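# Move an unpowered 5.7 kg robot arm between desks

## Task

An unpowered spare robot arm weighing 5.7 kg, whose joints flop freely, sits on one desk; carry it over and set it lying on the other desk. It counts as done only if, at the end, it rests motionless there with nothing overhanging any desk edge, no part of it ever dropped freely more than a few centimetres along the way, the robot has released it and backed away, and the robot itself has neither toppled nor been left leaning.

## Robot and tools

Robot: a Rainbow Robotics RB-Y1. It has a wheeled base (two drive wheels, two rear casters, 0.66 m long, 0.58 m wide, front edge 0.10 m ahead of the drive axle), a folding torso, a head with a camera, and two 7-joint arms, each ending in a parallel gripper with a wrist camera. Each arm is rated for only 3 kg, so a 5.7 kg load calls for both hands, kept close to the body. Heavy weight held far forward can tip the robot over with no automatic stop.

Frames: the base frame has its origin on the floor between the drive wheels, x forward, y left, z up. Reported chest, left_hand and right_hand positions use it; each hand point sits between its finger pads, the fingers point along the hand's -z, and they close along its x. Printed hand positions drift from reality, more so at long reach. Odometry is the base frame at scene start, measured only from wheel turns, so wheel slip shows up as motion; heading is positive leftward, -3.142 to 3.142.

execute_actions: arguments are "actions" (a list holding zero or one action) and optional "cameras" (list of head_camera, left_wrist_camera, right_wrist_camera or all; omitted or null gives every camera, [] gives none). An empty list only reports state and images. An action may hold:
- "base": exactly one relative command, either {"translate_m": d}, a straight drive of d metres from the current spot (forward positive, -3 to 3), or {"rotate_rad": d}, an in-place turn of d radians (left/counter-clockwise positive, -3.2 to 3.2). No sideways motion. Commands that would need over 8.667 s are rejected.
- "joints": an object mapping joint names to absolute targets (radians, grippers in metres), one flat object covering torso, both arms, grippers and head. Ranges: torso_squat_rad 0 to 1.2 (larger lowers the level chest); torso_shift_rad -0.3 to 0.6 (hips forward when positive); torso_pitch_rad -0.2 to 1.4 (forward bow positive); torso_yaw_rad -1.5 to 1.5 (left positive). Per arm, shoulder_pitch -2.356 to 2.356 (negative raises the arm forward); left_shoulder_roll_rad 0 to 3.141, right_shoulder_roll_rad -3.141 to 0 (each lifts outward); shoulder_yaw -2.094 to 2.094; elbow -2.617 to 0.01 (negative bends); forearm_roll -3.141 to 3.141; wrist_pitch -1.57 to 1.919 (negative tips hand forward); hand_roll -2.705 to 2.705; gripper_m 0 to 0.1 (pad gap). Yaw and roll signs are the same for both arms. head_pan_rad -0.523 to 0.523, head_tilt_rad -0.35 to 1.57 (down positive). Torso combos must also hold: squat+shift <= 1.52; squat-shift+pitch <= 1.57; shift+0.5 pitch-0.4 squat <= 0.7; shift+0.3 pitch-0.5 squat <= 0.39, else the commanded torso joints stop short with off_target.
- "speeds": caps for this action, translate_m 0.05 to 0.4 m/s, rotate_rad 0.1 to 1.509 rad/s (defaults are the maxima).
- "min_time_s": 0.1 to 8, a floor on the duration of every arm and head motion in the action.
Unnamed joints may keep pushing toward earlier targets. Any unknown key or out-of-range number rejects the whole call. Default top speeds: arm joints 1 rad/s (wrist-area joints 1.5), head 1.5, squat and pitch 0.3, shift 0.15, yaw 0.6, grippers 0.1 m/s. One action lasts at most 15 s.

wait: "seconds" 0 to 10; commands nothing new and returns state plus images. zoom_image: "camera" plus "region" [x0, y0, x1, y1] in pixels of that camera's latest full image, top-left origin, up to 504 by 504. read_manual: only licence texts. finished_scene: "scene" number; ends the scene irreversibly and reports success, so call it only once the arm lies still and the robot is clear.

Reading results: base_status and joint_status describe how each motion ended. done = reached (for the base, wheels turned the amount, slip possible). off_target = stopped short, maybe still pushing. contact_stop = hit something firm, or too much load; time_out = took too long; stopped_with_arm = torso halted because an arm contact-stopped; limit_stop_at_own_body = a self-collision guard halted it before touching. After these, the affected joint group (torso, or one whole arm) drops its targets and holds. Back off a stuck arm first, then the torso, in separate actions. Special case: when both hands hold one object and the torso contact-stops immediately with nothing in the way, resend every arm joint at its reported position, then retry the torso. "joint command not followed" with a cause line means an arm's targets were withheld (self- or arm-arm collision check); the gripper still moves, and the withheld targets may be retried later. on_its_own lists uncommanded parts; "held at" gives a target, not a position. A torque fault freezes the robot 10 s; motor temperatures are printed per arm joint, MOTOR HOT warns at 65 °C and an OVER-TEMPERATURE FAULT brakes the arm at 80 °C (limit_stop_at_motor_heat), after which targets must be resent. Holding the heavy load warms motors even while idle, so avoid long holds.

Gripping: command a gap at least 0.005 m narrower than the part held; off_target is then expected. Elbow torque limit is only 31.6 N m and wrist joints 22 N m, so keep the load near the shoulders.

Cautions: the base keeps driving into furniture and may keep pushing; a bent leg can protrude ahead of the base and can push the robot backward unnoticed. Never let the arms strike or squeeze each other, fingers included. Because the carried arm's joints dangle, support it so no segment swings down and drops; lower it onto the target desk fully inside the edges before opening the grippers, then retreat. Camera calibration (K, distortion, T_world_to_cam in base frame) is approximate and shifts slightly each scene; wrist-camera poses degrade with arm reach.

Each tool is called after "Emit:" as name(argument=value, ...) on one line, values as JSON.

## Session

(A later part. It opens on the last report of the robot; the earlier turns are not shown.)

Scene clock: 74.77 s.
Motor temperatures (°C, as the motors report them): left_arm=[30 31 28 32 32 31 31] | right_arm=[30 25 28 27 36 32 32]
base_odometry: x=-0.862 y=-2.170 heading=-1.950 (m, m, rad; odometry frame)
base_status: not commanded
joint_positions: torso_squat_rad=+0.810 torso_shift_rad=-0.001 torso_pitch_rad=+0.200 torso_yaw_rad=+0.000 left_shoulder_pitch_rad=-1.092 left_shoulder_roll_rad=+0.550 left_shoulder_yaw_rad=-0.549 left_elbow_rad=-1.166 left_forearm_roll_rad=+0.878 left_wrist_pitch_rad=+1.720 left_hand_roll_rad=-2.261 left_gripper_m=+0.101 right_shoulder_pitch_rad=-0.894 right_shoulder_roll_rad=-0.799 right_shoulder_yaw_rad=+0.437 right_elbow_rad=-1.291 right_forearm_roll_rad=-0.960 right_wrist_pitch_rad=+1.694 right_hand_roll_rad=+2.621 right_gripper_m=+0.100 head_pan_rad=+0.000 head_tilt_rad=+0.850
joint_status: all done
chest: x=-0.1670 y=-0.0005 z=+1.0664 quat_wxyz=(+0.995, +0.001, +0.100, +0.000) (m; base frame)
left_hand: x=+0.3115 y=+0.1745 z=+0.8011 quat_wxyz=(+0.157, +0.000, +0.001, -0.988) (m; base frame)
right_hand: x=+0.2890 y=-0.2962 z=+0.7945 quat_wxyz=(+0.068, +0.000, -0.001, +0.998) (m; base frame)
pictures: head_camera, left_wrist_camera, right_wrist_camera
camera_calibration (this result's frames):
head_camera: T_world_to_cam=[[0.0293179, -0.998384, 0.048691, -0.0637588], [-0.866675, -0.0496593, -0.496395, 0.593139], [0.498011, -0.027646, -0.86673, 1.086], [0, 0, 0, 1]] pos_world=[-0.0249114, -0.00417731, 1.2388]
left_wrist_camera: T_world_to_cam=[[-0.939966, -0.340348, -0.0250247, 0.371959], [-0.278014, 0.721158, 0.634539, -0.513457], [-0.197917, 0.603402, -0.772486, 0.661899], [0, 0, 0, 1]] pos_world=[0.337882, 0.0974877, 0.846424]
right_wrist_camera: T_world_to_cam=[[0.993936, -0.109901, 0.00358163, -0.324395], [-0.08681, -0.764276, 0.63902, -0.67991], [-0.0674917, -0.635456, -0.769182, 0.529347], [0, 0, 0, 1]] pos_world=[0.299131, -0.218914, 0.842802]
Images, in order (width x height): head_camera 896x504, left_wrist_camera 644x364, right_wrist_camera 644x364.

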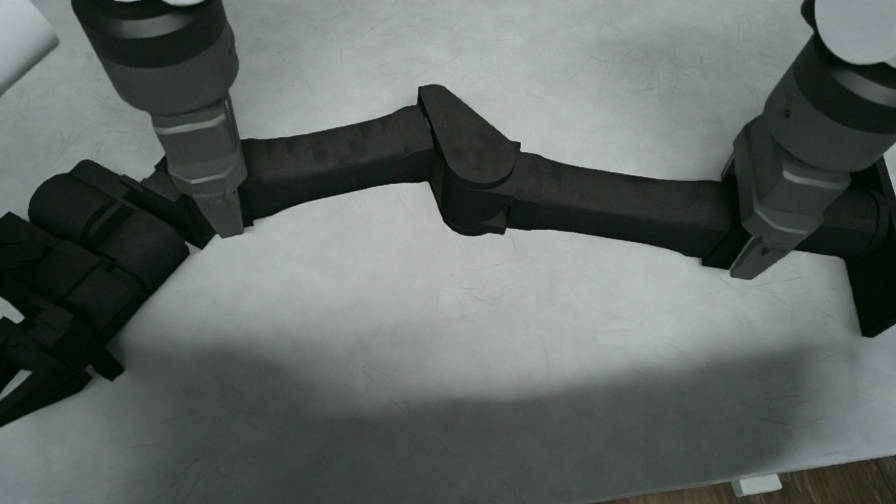

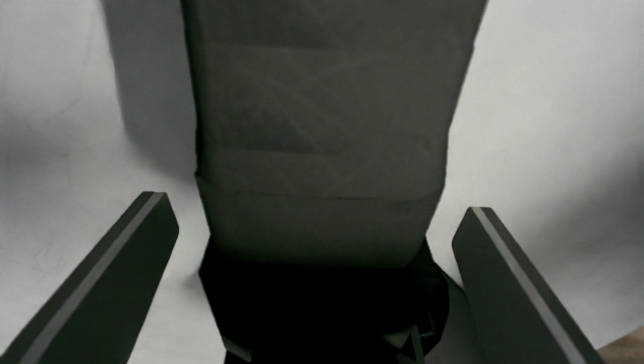

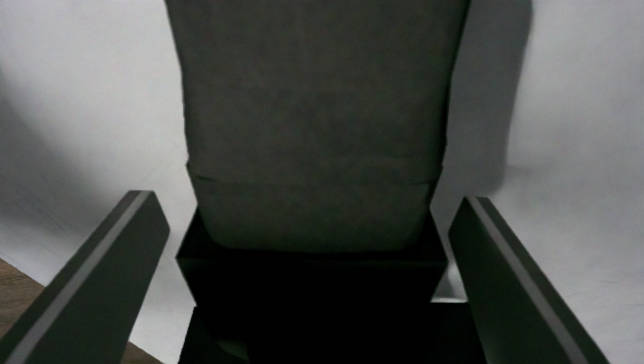

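Emit:
execute_actions(actions=[{"joints": {"torso_squat_rad": 0.825}}])

Scene clock: 75.53 s.
Motor temperatures (°C, as the motors report them): left_arm=[30 31 28 32 32 31 31] | right_arm=[30 25 28 27 36 32 32]
base_odometry: x=-0.862 y=-2.170 heading=-1.950 (m, m, rad; odometry frame)
base_status: not commanded
joint_positions: torso_squat_rad=+0.825 torso_shift_rad=-0.001 torso_pitch_rad=+0.200 torso_yaw_rad=+0.000 left_shoulder_pitch_rad=-1.092 left_shoulder_roll_rad=+0.550 left_shoulder_yaw_rad=-0.549 left_elbow_rad=-1.166 left_forearm_roll_rad=+0.878 left_wrist_pitch_rad=+1.720 left_hand_roll_rad=-2.261 left_gripper_m=+0.101 right_shoulder_pitch_rad=-0.894 right_shoulder_roll_rad=-0.799 right_shoulder_yaw_rad=+0.437 right_elbow_rad=-1.291 right_forearm_roll_rad=-0.960 right_wrist_pitch_rad=+1.694 right_hand_roll_rad=+2.621 right_gripper_m=+0.100 head_pan_rad=+0.000 head_tilt_rad=+0.850
joint_status: all done
chest: x=-0.1670 y=-0.0005 z=+1.0588 quat_wxyz=(+0.995, +0.001, +0.100, +0.000) (m; base frame)
left_hand: x=+0.3115 y=+0.1745 z=+0.7935 quat_wxyz=(+0.157, +0.000, +0.001, -0.988) (m; base frame)
right_hand: x=+0.2890 y=-0.2962 z=+0.7869 quat_wxyz=(+0.068, +0.000, -0.001, +0.998) (m; base frame)
pictures: head_camera, left_wrist_camera, right_wrist_camera
camera_calibration (this result's frames):
head_camera: T_world_to_cam=[[0.0293183, -0.998384, 0.0486909, -0.063383], [-0.866675, -0.0496597, -0.496396, 0.589348], [0.498012, -0.0276456, -0.866729, 1.07936], [0, 0, 0, 1]] pos_world=[-0.0249044, -0.00417404, 1.23115]
left_wrist_camera: T_world_to_cam=[[-0.939962, -0.340364, -0.0249872, 0.371737], [-0.278002, 0.721156, 0.634547, -0.508608], [-0.197957, 0.603396, -0.772481, 0.655975], [0, 0, 0, 1]] pos_world=[0.337879, 0.0974992, 0.838752]
right_wrist_camera: T_world_to_cam=[[0.993938, -0.109888, 0.00358445, -0.324375], [-0.0868012, -0.764275, 0.639022, -0.675018], [-0.0674811, -0.635459, -0.76918, 0.523461], [0, 0, 0, 1]] pos_world=[0.29914, -0.218906, 0.83515]
Images, in order (width x height): head_camera 896x504, left_wrist_camera 644x364, right_wrist_camera 644x364.

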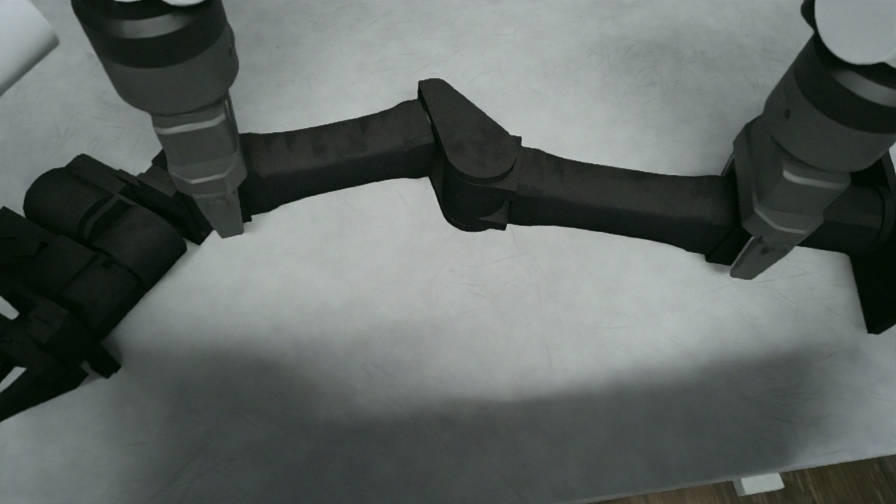

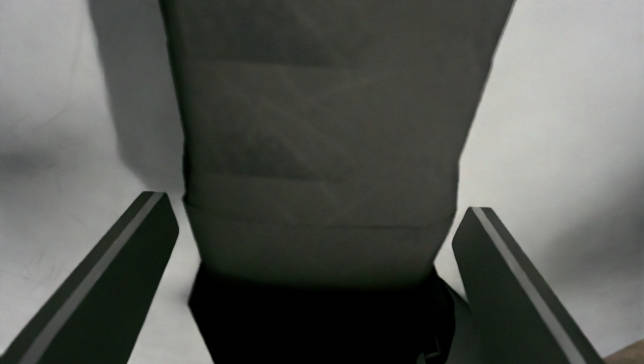

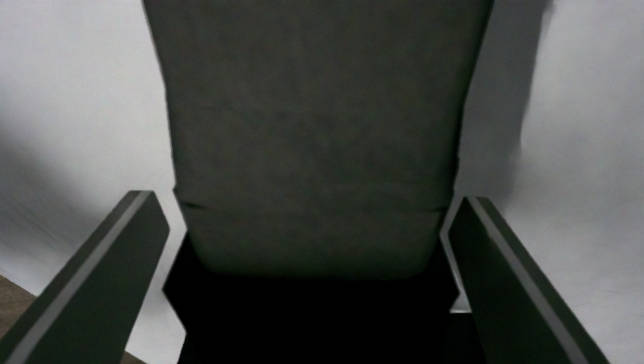

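Emit:
execute_actions(actions=[{"joints": {"left_gripper_m": 0.03, "right_gripper_m": 0.03}}])

Scene clock: 76.90 s.
Motor temperatures (°C, as the motors report them): left_arm=[30 31 28 32 32 31 31] | right_arm=[30 25 28 27 36 32 32]
base_odometry: x=-0.862 y=-2.170 heading=-1.950 (m, m, rad; odometry frame)
base_status: not commanded
joint_positions: torso_squat_rad=+0.825 torso_shift_rad=-0.001 torso_pitch_rad=+0.200 torso_yaw_rad=+0.000 left_shoulder_pitch_rad=-1.092 left_shoulder_roll_rad=+0.550 left_shoulder_yaw_rad=-0.549 left_elbow_rad=-1.166 left_forearm_roll_rad=+0.878 left_wrist_pitch_rad=+1.720 left_hand_roll_rad=-2.261 left_gripper_m=+0.058 right_shoulder_pitch_rad=-0.894 right_shoulder_roll_rad=-0.799 right_shoulder_yaw_rad=+0.437 right_elbow_rad=-1.291 right_forearm_roll_rad=-0.960 right_wrist_pitch_rad=+1.694 right_hand_roll_rad=+2.621 right_gripper_m=+0.061 head_pan_rad=+0.000 head_tilt_rad=+0.850
joint_status: left_gripper_m off_target (ended at +0.058, target +0.030); right_gripper_m off_target (ended at +0.061, target +0.030)
chest: x=-0.1670 y=-0.0005 z=+1.0588 quat_wxyz=(+0.995, +0.001, +0.100, +0.000) (m; base frame)
left_hand: x=+0.3115 y=+0.1745 z=+0.7934 quat_wxyz=(+0.157, +0.000, +0.001, -0.988) (m; base frame)
right_hand: x=+0.2890 y=-0.2963 z=+0.7868 quat_wxyz=(+0.068, +0.000, -0.001, +0.998) (m; base frame)
pictures: head_camera, left_wrist_camera, right_wrist_camera
camera_calibration (this result's frames):
head_camera: T_world_to_cam=[[0.029301, -0.998384, 0.0486892, -0.0633857], [-0.866685, -0.0496433, -0.49638, 0.589336], [0.497995, -0.0276537, -0.866739, 1.07936], [0, 0, 0, 1]] pos_world=[-0.0248935, -0.0041782, 1.23115]
left_wrist_camera: T_world_to_cam=[[-0.939971, -0.340336, -0.0250295, 0.371776], [-0.278008, 0.721162, 0.634537, -0.508571], [-0.197905, 0.603404, -0.772487, 0.655959], [0, 0, 0, 1]] pos_world=[0.33789, 0.0974824, 0.838732]
right_wrist_camera: T_world_to_cam=[[0.993929, -0.109962, 0.00361897, -0.324437], [-0.0868735, -0.764203, 0.639098, -0.67506], [-0.0675109, -0.635533, -0.769116, 0.523353], [0, 0, 0, 1]] pos_world=[0.299154, -0.21895, 0.835123]
Images, in order (width x height): head_camera 896x504, left_wrist_camera 644x364, right_wrist_camera 644x364.

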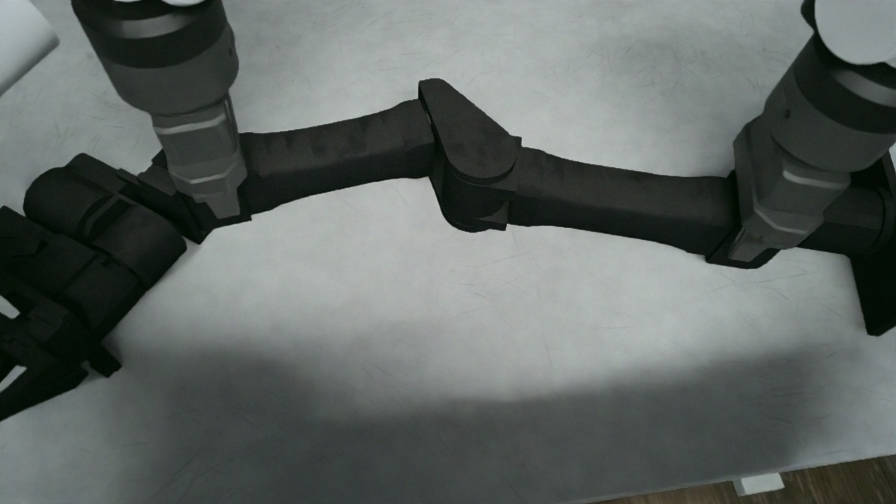

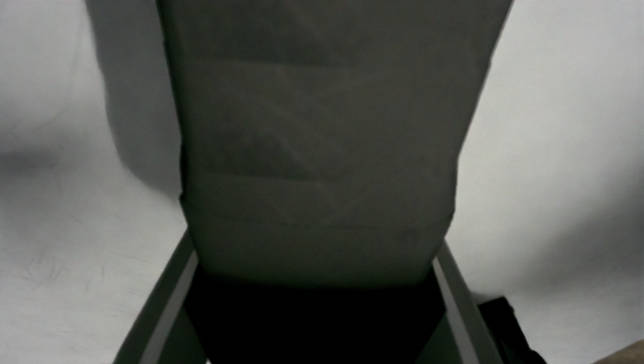

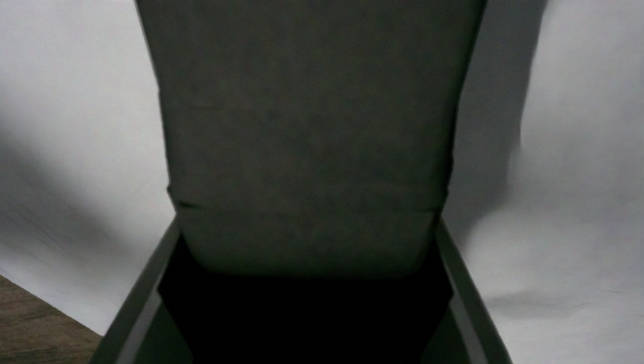

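Emit:
zoom_image(camera="head_camera", region=[120, 120, 320, 260])

Emit:
zoom_image(camera="head_camera", region=[670, 150, 896, 340])

Region (120, 120, 320, 260) of head_camera's 896x504 image, scaled by 2.520, with more detail than that image has; it fills the top 353 rows of this view, and the rest is white.

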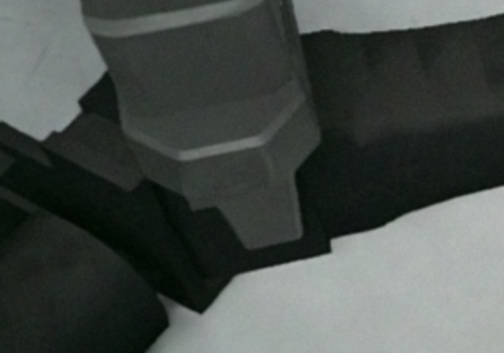

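Region (670, 150, 896, 340) of head_camera's 896x504 image, scaled by 2.230, with more detail than that image has; it fills the top 424 rows of this view, and the rest is white.

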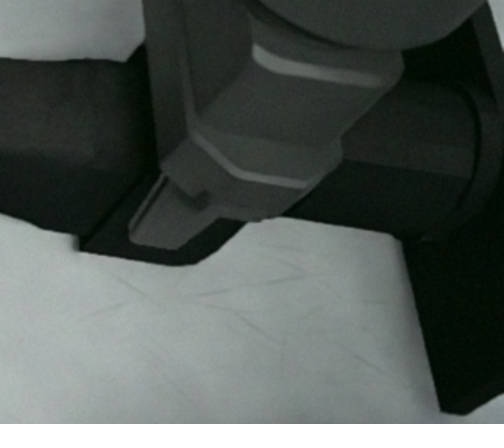

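Both grips sit on the housings. Starting the lift with a small test step.

Emit:
execute_actions(actions=[{"joints": {"torso_squat_rad": 0.785, "head_pan_rad": 0.2}}])

Scene clock: 78.17 s.
Motor temperatures (°C, as the motors report them): left_arm=[30 31 28 32 32 31 31] | right_arm=[30 25 28 27 36 32 32]
base_odometry: x=-0.862 y=-2.170 heading=-1.950 (m, m, rad; odometry frame)
base_status: not commanded
joint_positions: torso_squat_rad=+0.785 torso_shift_rad=-0.001 torso_pitch_rad=+0.201 torso_yaw_rad=+0.000 left_shoulder_pitch_rad=-1.090 left_shoulder_roll_rad=+0.549 left_shoulder_yaw_rad=-0.550 left_elbow_rad=-1.166 left_forearm_roll_rad=+0.878 left_wrist_pitch_rad=+1.720 left_hand_roll_rad=-2.261 left_gripper_m=+0.058 right_shoulder_pitch_rad=-0.892 right_shoulder_roll_rad=-0.798 right_shoulder_yaw_rad=+0.438 right_elbow_rad=-1.290 right_forearm_roll_rad=-0.960 right_wrist_pitch_rad=+1.694 right_hand_roll_rad=+2.621 right_gripper_m=+0.061 head_pan_rad=+0.200 head_tilt_rad=+0.850
joint_status: all done
chest: x=-0.1663 y=-0.0006 z=+1.0789 quat_wxyz=(+0.995, +0.001, +0.101, +0.000) (m; base frame)
left_hand: x=+0.3109 y=+0.1746 z=+0.8116 quat_wxyz=(+0.157, -0.002, +0.001, -0.988) (m; base frame)
right_hand: x=+0.2883 y=-0.2962 z=+0.8050 quat_wxyz=(+0.068, +0.002, +0.000, +0.998) (m; base frame)
pictures: head_camera, left_wrist_camera, right_wrist_camera
camera_calibration (this result's frames):
head_camera: T_world_to_cam=[[0.223221, -0.974726, 0.0090318, 0.00628998], [-0.843022, -0.197694, -0.500231, 0.607384], [0.489374, 0.104048, -0.865845, 1.09431], [0, 0, 0, 1]] pos_world=[-0.0248939, 0.0123465, 1.25128]
left_wrist_camera: T_world_to_cam=[[-0.94001, -0.340483, -0.0212827, 0.368745], [-0.275461, 0.720734, 0.636132, -0.522401], [-0.201253, 0.603833, -0.771286, 0.669799], [0, 0, 0, 1]] pos_world=[0.337522, 0.0976161, 0.856771]
right_wrist_camera: T_world_to_cam=[[0.993934, -0.109971, -0.0010473, -0.320043], [-0.0838789, -0.764203, 0.639498, -0.687833], [-0.0711263, -0.635531, -0.768792, 0.538061], [0, 0, 0, 1]] pos_world=[0.298677, -0.218885, 0.853189]
Images, in order (width x height): head_camera 896x504, left_wrist_camera 644x364, right_wrist_camera 644x364.

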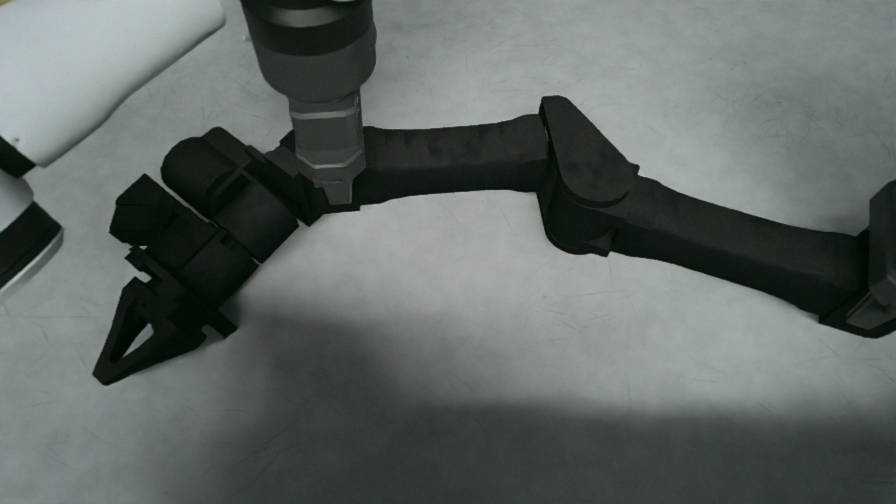

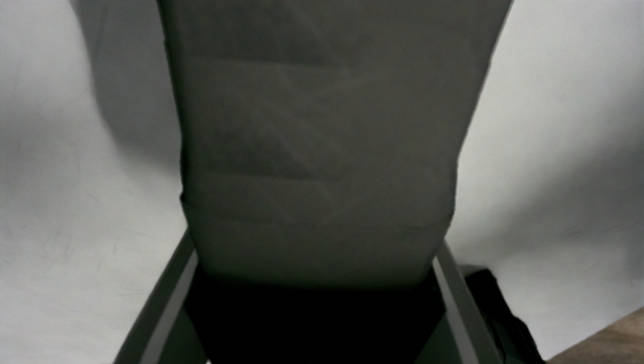

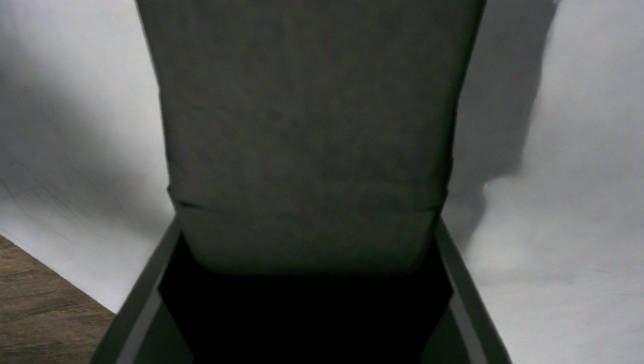

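No slip in either grip. Continuing the lift.

Emit:
execute_actions(actions=[{"joints": {"torso_squat_rad": 0.70}}])

Scene clock: 79.47 s.
Motor temperatures (°C, as the motors report them): left_arm=[30 31 28 32 32 31 31] | right_arm=[30 25 28 27 36 32 32]
base_odometry: x=-0.862 y=-2.170 heading=-1.950 (m, m, rad; odometry frame)
base_status: not commanded
joint_positions: torso_squat_rad=+0.700 torso_shift_rad=+0.000 torso_pitch_rad=+0.202 torso_yaw_rad=+0.000 left_shoulder_pitch_rad=-1.090 left_shoulder_roll_rad=+0.549 left_shoulder_yaw_rad=-0.550 left_elbow_rad=-1.166 left_forearm_roll_rad=+0.878 left_wrist_pitch_rad=+1.720 left_hand_roll_rad=-2.261 left_gripper_m=+0.058 right_shoulder_pitch_rad=-0.891 right_shoulder_roll_rad=-0.798 right_shoulder_yaw_rad=+0.438 right_elbow_rad=-1.290 right_forearm_roll_rad=-0.960 right_wrist_pitch_rad=+1.694 right_hand_roll_rad=+2.621 right_gripper_m=+0.061 head_pan_rad=+0.200 head_tilt_rad=+0.850
joint_status: all done
chest: x=-0.1663 y=-0.0006 z=+1.1191 quat_wxyz=(+0.995, +0.001, +0.101, +0.000) (m; base frame)
left_hand: x=+0.3108 y=+0.1746 z=+0.8516 quat_wxyz=(+0.157, -0.002, +0.001, -0.988) (m; base frame)
right_hand: x=+0.2882 y=-0.2962 z=+0.8450 quat_wxyz=(+0.068, +0.003, +0.000, +0.998) (m; base frame)
pictures: head_camera, left_wrist_camera, right_wrist_camera
camera_calibration (this result's frames):
head_camera: T_world_to_cam=[[0.223222, -0.974726, 0.00900976, 0.00592928], [-0.843066, -0.197694, -0.500156, 0.627424], [0.489297, 0.10405, -0.865888, 1.12916], [0, 0, 0, 1]] pos_world=[-0.0248572, 0.0123281, 1.29148]
left_wrist_camera: T_world_to_cam=[[-0.940013, -0.340504, -0.0208182, 0.369075], [-0.275143, 0.72067, 0.636342, -0.548139], [-0.201674, 0.603897, -0.771126, 0.700585], [0, 0, 0, 1]] pos_world=[0.337408, 0.0976175, 0.896727]
right_wrist_camera: T_world_to_cam=[[0.993939, -0.109928, -0.00144027, -0.319559], [-0.0835951, -0.764226, 0.639508, -0.713535], [-0.0714003, -0.635512, -0.768783, 0.568924], [0, 0, 0, 1]] pos_world=[0.298595, -0.218872, 0.89323]
Images, in order (width x height): head_camera 896x504, left_wrist_camera 644x364, right_wrist_camera 644x364.

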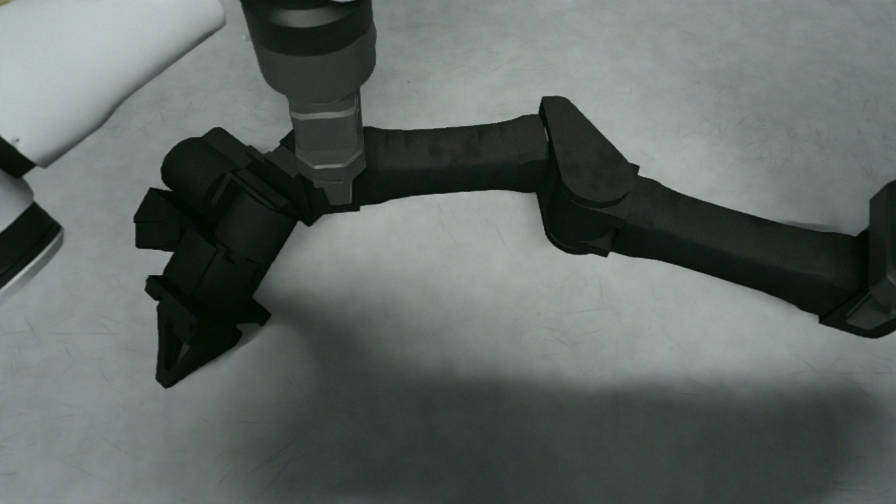

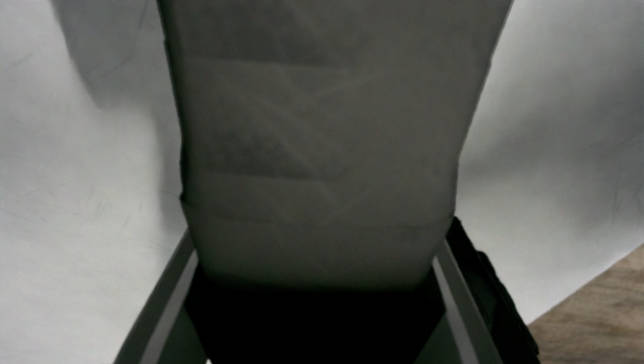

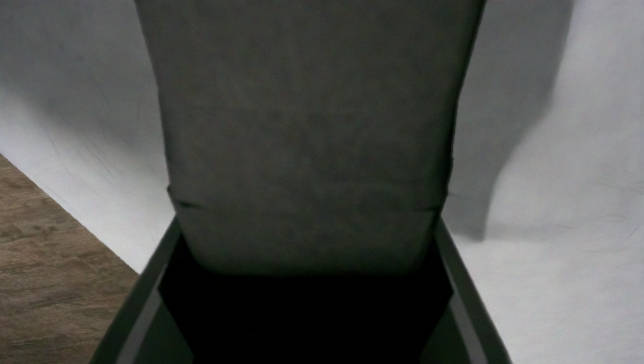

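Emit:
execute_actions(actions=[{"joints": {"torso_squat_rad": 0.60}}])

Scene clock: 81.37 s.
Motor temperatures (°C, as the motors report them): left_arm=[30 31 28 32 32 31 31] | right_arm=[30 25 28 27 36 32 32]
base_odometry: x=-0.862 y=-2.170 heading=-1.950 (m, m, rad; odometry frame)
base_status: not commanded
joint_positions: torso_squat_rad=+0.600 torso_shift_rad=+0.000 torso_pitch_rad=+0.202 torso_yaw_rad=+0.000 left_shoulder_pitch_rad=-1.090 left_shoulder_roll_rad=+0.549 left_shoulder_yaw_rad=-0.550 left_elbow_rad=-1.166 left_forearm_roll_rad=+0.878 left_wrist_pitch_rad=+1.720 left_hand_roll_rad=-2.261 left_gripper_m=+0.058 right_shoulder_pitch_rad=-0.891 right_shoulder_roll_rad=-0.798 right_shoulder_yaw_rad=+0.438 right_elbow_rad=-1.290 right_forearm_roll_rad=-0.960 right_wrist_pitch_rad=+1.694 right_hand_roll_rad=+2.621 right_gripper_m=+0.061 head_pan_rad=+0.200 head_tilt_rad=+0.850
joint_status: all done
chest: x=-0.1663 y=-0.0006 z=+1.1614 quat_wxyz=(+0.995, +0.001, +0.101, +0.000) (m; base frame)
left_hand: x=+0.3107 y=+0.1746 z=+0.8938 quat_wxyz=(+0.157, -0.002, +0.001, -0.988) (m; base frame)
right_hand: x=+0.2882 y=-0.2962 z=+0.8873 quat_wxyz=(+0.068, +0.003, +0.000, +0.998) (m; base frame)
pictures: head_camera, left_wrist_camera, right_wrist_camera
camera_calibration (this result's frames):
head_camera: T_world_to_cam=[[0.223222, -0.974726, 0.00899719, 0.0055427], [-0.843096, -0.197694, -0.500107, 0.648543], [0.489246, 0.104049, -0.865917, 1.16584], [0, 0, 0, 1]] pos_world=[-0.0248379, 0.01231, 1.33381]
left_wrist_camera: T_world_to_cam=[[-0.940017, -0.340512, -0.0204868, 0.369557], [-0.274912, 0.720628, 0.636489, -0.575191], [-0.201969, 0.603943, -0.771013, 0.733067], [0, 0, 0, 1]] pos_world=[0.33732, 0.0976066, 0.938879]
right_wrist_camera: T_world_to_cam=[[0.993943, -0.109889, -0.00152052, -0.319404], [-0.0835126, -0.764221, 0.639525, -0.740639], [-0.0714385, -0.635524, -0.768769, 0.601429], [0, 0, 0, 1]] pos_world=[0.298582, -0.218889, 0.935531]
Images, in order (width x height): head_camera 896x504, left_wrist_camera 644x364, right_wrist_camera 644x364.

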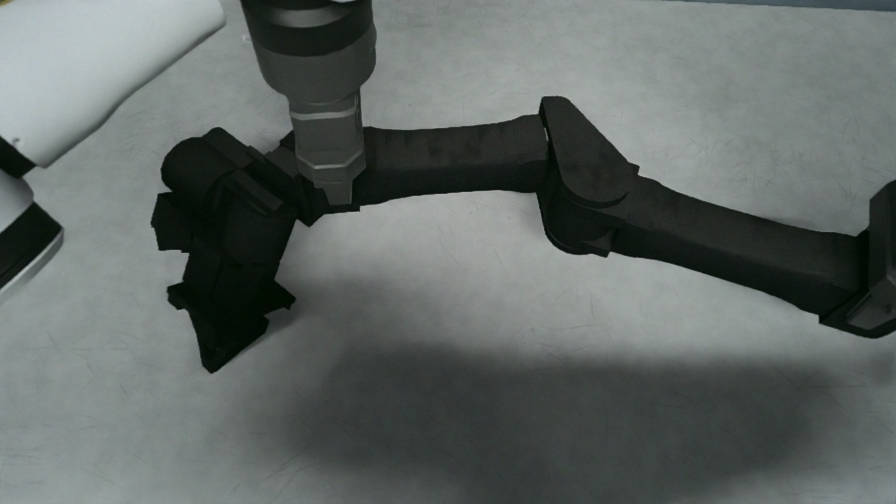

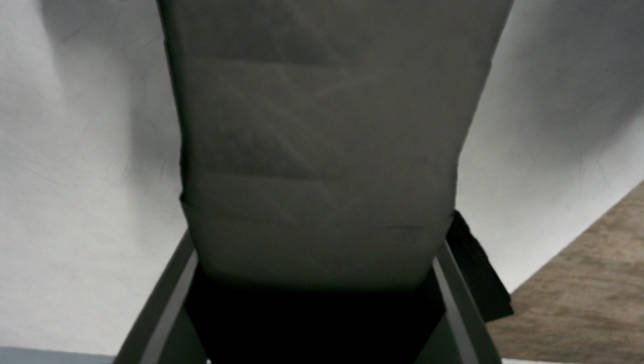

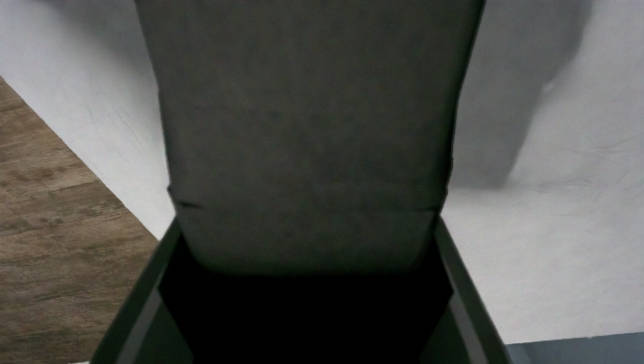

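Emit:
execute_actions(actions=[{"joints": {"torso_squat_rad": 0.52}}])

Scene clock: 82.63 s.
Motor temperatures (°C, as the motors report them): left_arm=[30 31 28 32 32 31 31] | right_arm=[30 25 28 27 36 32 32]
base_odometry: x=-0.862 y=-2.170 heading=-1.950 (m, m, rad; odometry frame)
base_status: not commanded
joint_positions: torso_squat_rad=+0.520 torso_shift_rad=+0.000 torso_pitch_rad=+0.202 torso_yaw_rad=+0.000 left_shoulder_pitch_rad=-1.089 left_shoulder_roll_rad=+0.549 left_shoulder_yaw_rad=-0.550 left_elbow_rad=-1.165 left_forearm_roll_rad=+0.878 left_wrist_pitch_rad=+1.720 left_hand_roll_rad=-2.261 left_gripper_m=+0.058 right_shoulder_pitch_rad=-0.891 right_shoulder_roll_rad=-0.798 right_shoulder_yaw_rad=+0.438 right_elbow_rad=-1.290 right_forearm_roll_rad=-0.960 right_wrist_pitch_rad=+1.694 right_hand_roll_rad=+2.621 right_gripper_m=+0.061 head_pan_rad=+0.200 head_tilt_rad=+0.850
joint_status: all done
chest: x=-0.1663 y=-0.0006 z=+1.1912 quat_wxyz=(+0.995, +0.001, +0.101, +0.000) (m; base frame)
left_hand: x=+0.3107 y=+0.1746 z=+0.9235 quat_wxyz=(+0.157, -0.002, +0.001, -0.988) (m; base frame)
right_hand: x=+0.2882 y=-0.2962 z=+0.9170 quat_wxyz=(+0.068, +0.003, +0.000, +0.998) (m; base frame)
pictures: head_camera, left_wrist_camera, right_wrist_camera
camera_calibration (this result's frames):
head_camera: T_world_to_cam=[[0.223223, -0.974726, 0.0089866, 0.00527288], [-0.84312, -0.197694, -0.500066, 0.663367], [0.489204, 0.104049, -0.86594, 1.19161], [0, 0, 0, 1]] pos_world=[-0.0248184, 0.0122973, 1.36354]
left_wrist_camera: T_world_to_cam=[[-0.94002, -0.340508, -0.0203993, 0.370064], [-0.274848, 0.720625, 0.63652, -0.594125], [-0.20204, 0.603948, -0.770991, 0.755959], [0, 0, 0, 1]] pos_world=[0.337307, 0.0975909, 0.968559]
right_wrist_camera: T_world_to_cam=[[0.993944, -0.109873, -0.00156273, -0.319317], [-0.0834734, -0.76422, 0.639531, -0.759667], [-0.0714616, -0.635528, -0.768764, 0.624266], [0, 0, 0, 1]] pos_world=[0.298583, -0.218898, 0.965245]
Images, in order (width x height): head_camera 896x504, left_wrist_camera 644x364, right_wrist_camera 644x364.

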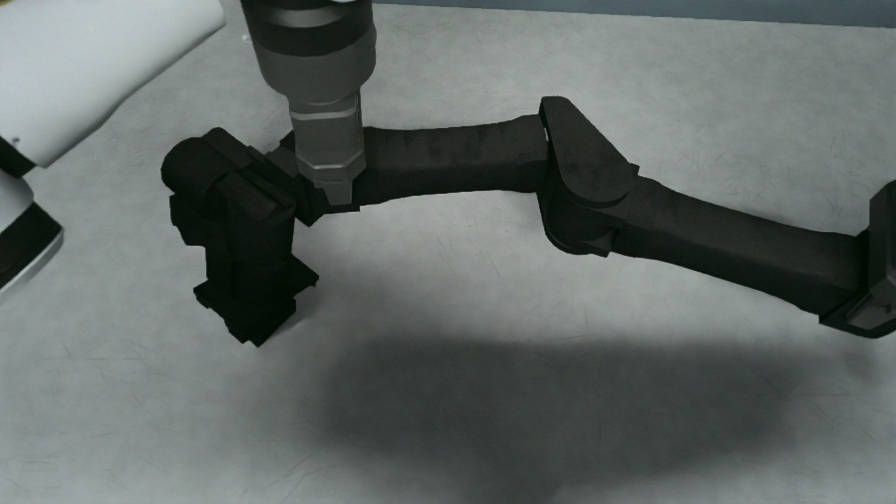

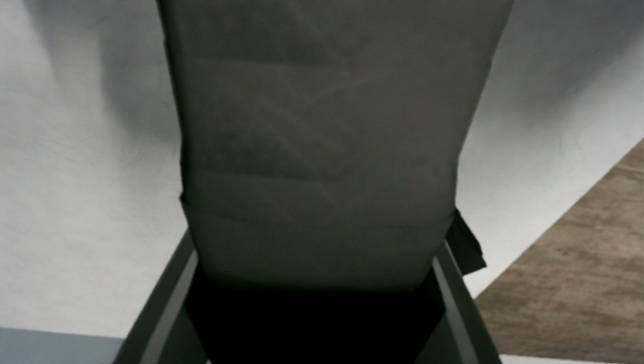

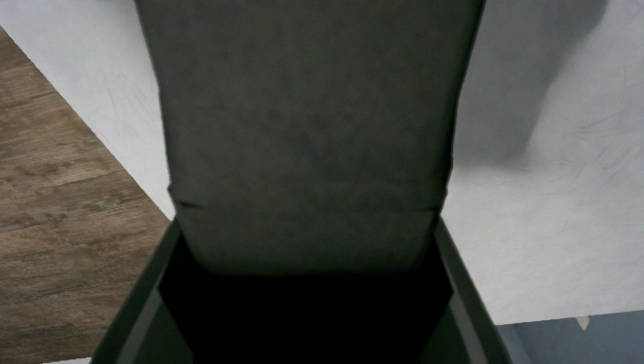

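Emit:
execute_actions(actions=[{"joints": {"torso_squat_rad": 0.46}}])

Scene clock: 85.70 s.
Motor temperatures (°C, as the motors report them): left_arm=[31 31 28 32 32 31 31] | right_arm=[31 25 28 27 36 32 32]
base_odometry: x=-0.862 y=-2.170 heading=-1.950 (m, m, rad; odometry frame)
base_status: not commanded
joint_positions: torso_squat_rad=+0.460 torso_shift_rad=+0.000 torso_pitch_rad=+0.202 torso_yaw_rad=+0.000 left_shoulder_pitch_rad=-1.089 left_shoulder_roll_rad=+0.549 left_shoulder_yaw_rad=-0.550 left_elbow_rad=-1.165 left_forearm_roll_rad=+0.878 left_wrist_pitch_rad=+1.720 left_hand_roll_rad=-2.261 left_gripper_m=+0.058 right_shoulder_pitch_rad=-0.891 right_shoulder_roll_rad=-0.798 right_shoulder_yaw_rad=+0.438 right_elbow_rad=-1.290 right_forearm_roll_rad=-0.960 right_wrist_pitch_rad=+1.694 right_hand_roll_rad=+2.621 right_gripper_m=+0.061 head_pan_rad=+0.200 head_tilt_rad=+0.850
joint_status: all done
chest: x=-0.1663 y=-0.0006 z=+1.2109 quat_wxyz=(+0.995, +0.001, +0.101, +0.000) (m; base frame)
left_hand: x=+0.3106 y=+0.1746 z=+0.9431 quat_wxyz=(+0.157, -0.002, +0.001, -0.988) (m; base frame)
right_hand: x=+0.2882 y=-0.2962 z=+0.9367 quat_wxyz=(+0.068, +0.003, +0.000, +0.998) (m; base frame)
pictures: head_camera, left_wrist_camera, right_wrist_camera
camera_calibration (this result's frames):
head_camera: T_world_to_cam=[[0.223224, -0.974726, 0.00896462, 0.00510336], [-0.84317, -0.197694, -0.499982, 0.673176], [0.489118, 0.104049, -0.865989, 1.20874], [0, 0, 0, 1]] pos_world=[-0.0247527, 0.0122892, 1.38328]
left_wrist_camera: T_world_to_cam=[[-0.940023, -0.340511, -0.0202207, 0.37028], [-0.274723, 0.720605, 0.636597, -0.606729], [-0.202197, 0.603971, -0.770932, 0.771085], [0, 0, 0, 1]] pos_world=[0.3373, 0.0975836, 0.988183]
right_wrist_camera: T_world_to_cam=[[0.993947, -0.109847, -0.00166315, -0.319207], [-0.0833888, -0.764222, 0.63954, -0.772308], [-0.0715226, -0.63553, -0.768756, 0.639432], [0, 0, 0, 1]] pos_world=[0.298607, -0.218901, 0.984958]
Images, in order (width x height): head_camera 896x504, left_wrist_camera 644x364, right_wrist_camera 644x364.

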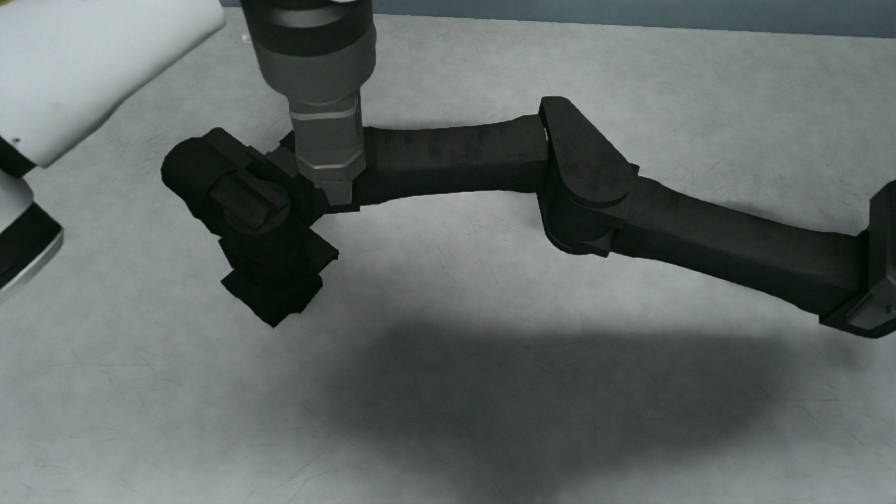

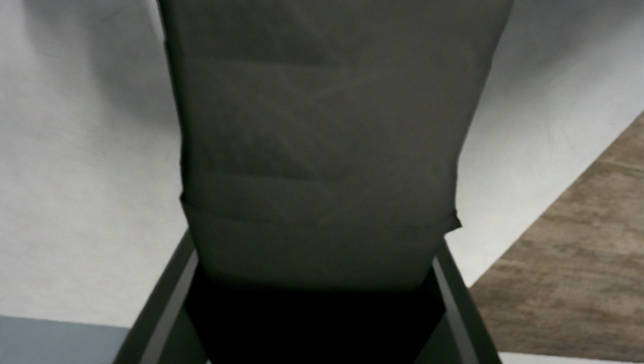

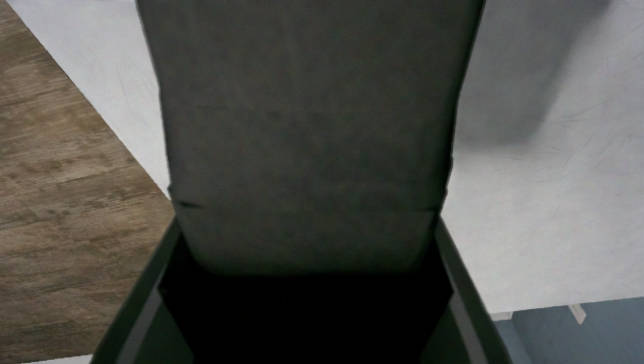

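Emit:
execute_actions(actions=[{"base": {"translate_m": -2.4}, "joints": {"torso_squat_rad": 0.33, "head_pan_rad": 0.0, "head_tilt_rad": 0.6}}])

Scene clock: 100.73 s.
Motor temperatures (°C, as the motors report them): left_arm=[32 31 28 33 32 31 31] | right_arm=[31 25 28 27 36 31 32]
base_odometry: x=+0.026 y=+0.060 heading=-1.950 (m, m, rad; odometry frame)
base_status: done
joint_positions: torso_squat_rad=+0.330 torso_shift_rad=+0.000 torso_pitch_rad=+0.202 torso_yaw_rad=+0.000 left_shoulder_pitch_rad=-1.089 left_shoulder_roll_rad=+0.549 left_shoulder_yaw_rad=-0.550 left_elbow_rad=-1.165 left_forearm_roll_rad=+0.878 left_wrist_pitch_rad=+1.720 left_hand_roll_rad=-2.261 left_gripper_m=+0.058 right_shoulder_pitch_rad=-0.891 right_shoulder_roll_rad=-0.798 right_shoulder_yaw_rad=+0.439 right_elbow_rad=-1.290 right_forearm_roll_rad=-0.960 right_wrist_pitch_rad=+1.694 right_hand_roll_rad=+2.621 right_gripper_m=+0.061 head_pan_rad=+0.000 head_tilt_rad=+0.600
joint_status: all done
chest: x=-0.1663 y=-0.0006 z=+1.2459 quat_wxyz=(+0.995, +0.001, +0.101, +0.000) (m; base frame)
left_hand: x=+0.3106 y=+0.1746 z=+0.9780 quat_wxyz=(+0.157, -0.002, +0.001, -0.988) (m; base frame)
right_hand: x=+0.2882 y=-0.2962 z=+0.9717 quat_wxyz=(+0.068, +0.003, +0.000, +0.998) (m; base frame)
pictures: head_camera, left_wrist_camera, right_wrist_camera
camera_calibration (this result's frames):
head_camera: T_world_to_cam=[[0.0161796, -0.998392, 0.0543234, -0.0821079], [-0.718248, -0.0494025, -0.694031, 0.982802], [0.695599, -0.0277885, -0.717892, 1.04764], [0, 0, 0, 1]] pos_world=[-0.0215133, -0.00431065, 1.43865]
left_wrist_camera: T_world_to_cam=[[-0.940023, -0.340524, -0.0200283, 0.370714], [-0.27459, 0.720563, 0.636701, -0.629092], [-0.20238, 0.604013, -0.77085, 0.79793], [0, 0, 0, 1]] pos_world=[0.337222, 0.0975778, 1.02305]
right_wrist_camera: T_world_to_cam=[[0.993948, -0.109834, -0.00179127, -0.318973], [-0.0832973, -0.764234, 0.639538, -0.794693], [-0.0716119, -0.635518, -0.768758, 0.666321], [0, 0, 0, 1]] pos_world=[0.298564, -0.218906, 1.0199]
Images, in order (width x height): head_camera 896x504, left_wrist_camera 644x364, right_wrist_camera 644x364.

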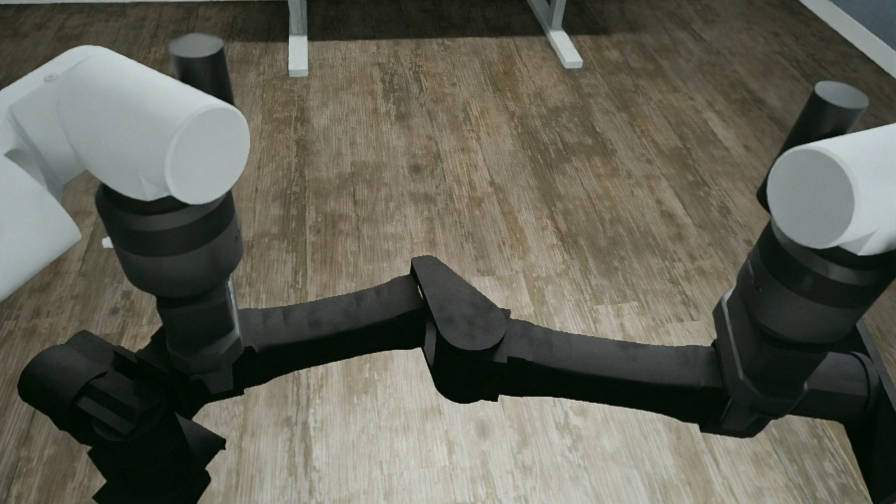

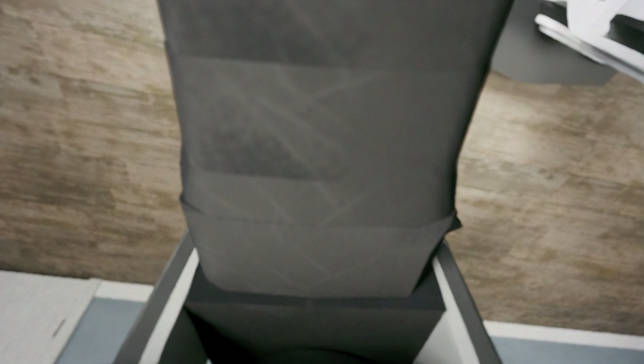

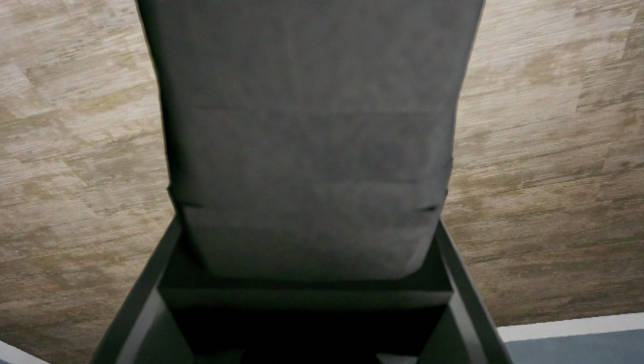

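Emit:
execute_actions(actions=[{"base": {"rotate_rad": -2.75}, "speeds": {"rotate_rad": 0.9}, "joints": {"head_tilt_rad": 0.3}}])

Scene clock: 106.60 s.
Motor temperatures (°C, as the motors report them): left_arm=[32 31 28 33 32 31 31] | right_arm=[31 25 28 28 36 31 32]
base_odometry: x=+0.026 y=+0.060 heading=+1.583 (m, m, rad; odometry frame)
base_status: done
joint_positions: torso_squat_rad=+0.330 torso_shift_rad=+0.000 torso_pitch_rad=+0.202 torso_yaw_rad=+0.000 left_shoulder_pitch_rad=-1.089 left_shoulder_roll_rad=+0.549 left_shoulder_yaw_rad=-0.550 left_elbow_rad=-1.165 left_forearm_roll_rad=+0.878 left_wrist_pitch_rad=+1.720 left_hand_roll_rad=-2.261 left_gripper_m=+0.058 right_shoulder_pitch_rad=-0.891 right_shoulder_roll_rad=-0.797 right_shoulder_yaw_rad=+0.439 right_elbow_rad=-1.290 right_forearm_roll_rad=-0.960 right_wrist_pitch_rad=+1.694 right_hand_roll_rad=+2.621 right_gripper_m=+0.061 head_pan_rad=+0.000 head_tilt_rad=+0.300
joint_status: all done
chest: x=-0.1663 y=-0.0007 z=+1.2459 quat_wxyz=(+0.995, +0.001, +0.101, +0.000) (m; base frame)
left_hand: x=+0.3106 y=+0.1746 z=+0.9780 quat_wxyz=(+0.157, -0.002, +0.001, -0.988) (m; base frame)
right_hand: x=+0.2882 y=-0.2962 z=+0.9717 quat_wxyz=(+0.068, +0.003, +0.000, +0.998) (m; base frame)
pictures: head_camera, left_wrist_camera, right_wrist_camera
camera_calibration (this result's frames):
head_camera: T_world_to_cam=[[-0.000948394, -0.998394, 0.0566376, -0.0872476], [-0.481091, -0.049197, -0.875289, 1.26818], [0.87667, -0.0280779, -0.480272, 0.72499], [0, 0, 0, 1]] pos_world=[-0.0255498, -0.0043606, 1.46316]
left_wrist_camera: T_world_to_cam=[[-0.94002, -0.340531, -0.0200387, 0.370729], [-0.274596, 0.720541, 0.636724, -0.629097], [-0.202385, 0.604035, -0.770832, 0.797914], [0, 0, 0, 1]] pos_world=[0.337231, 0.0975664, 1.02305]
right_wrist_camera: T_world_to_cam=[[0.993954, -0.109787, -0.00177811, -0.318984], [-0.0832746, -0.764278, 0.639487, -0.794644], [-0.0715666, -0.635472, -0.7688, 0.666372], [0, 0, 0, 1]] pos_world=[0.298571, -0.218889, 1.0199]
Images, in order (width x height): head_camera 896x504, left_wrist_camera 644x364, right_wrist_camera 644x364.

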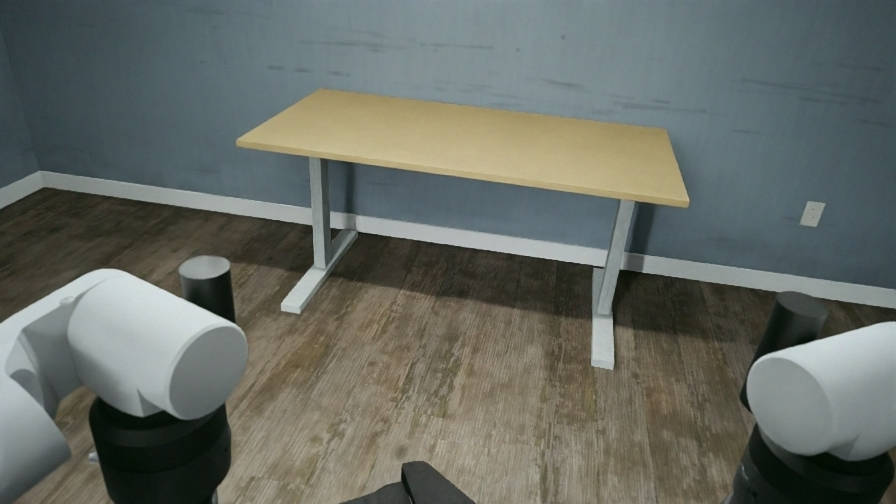

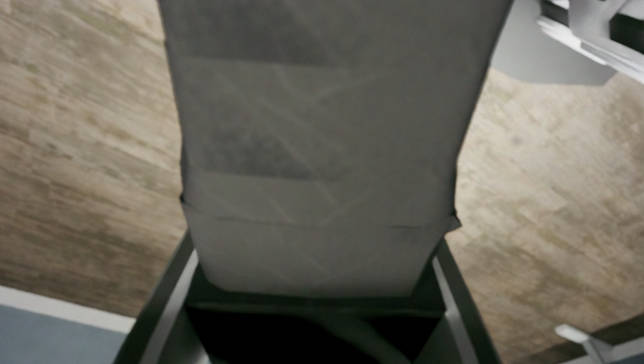

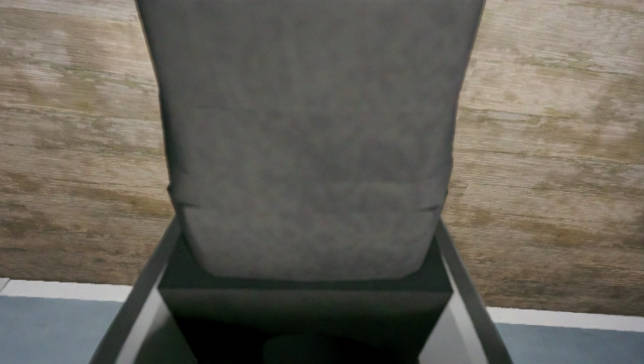

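Emit:
zoom_image(camera="head_camera", region=[220, 80, 380, 180])

Emit:
zoom_image(camera="head_camera", region=[560, 120, 720, 220])

Region (220, 80, 380, 180) of head_camera's 896x504 image, scaled by 3.150, with more detail than that image has; it fills the top 315 rows of this view, and the rest is white.

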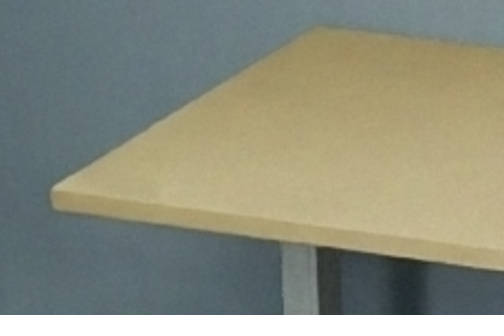

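Region (560, 120, 720, 220) of head_camera's 896x504 image, scaled by 3.150, with more detail than that image has; it fills the top 315 rows of this view, and the rest is white.

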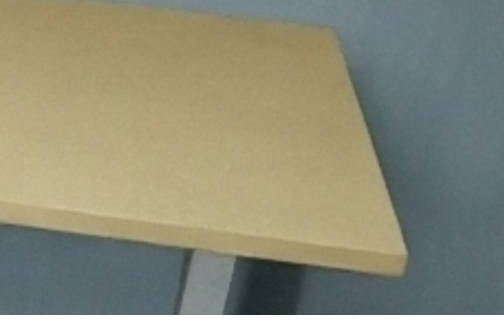

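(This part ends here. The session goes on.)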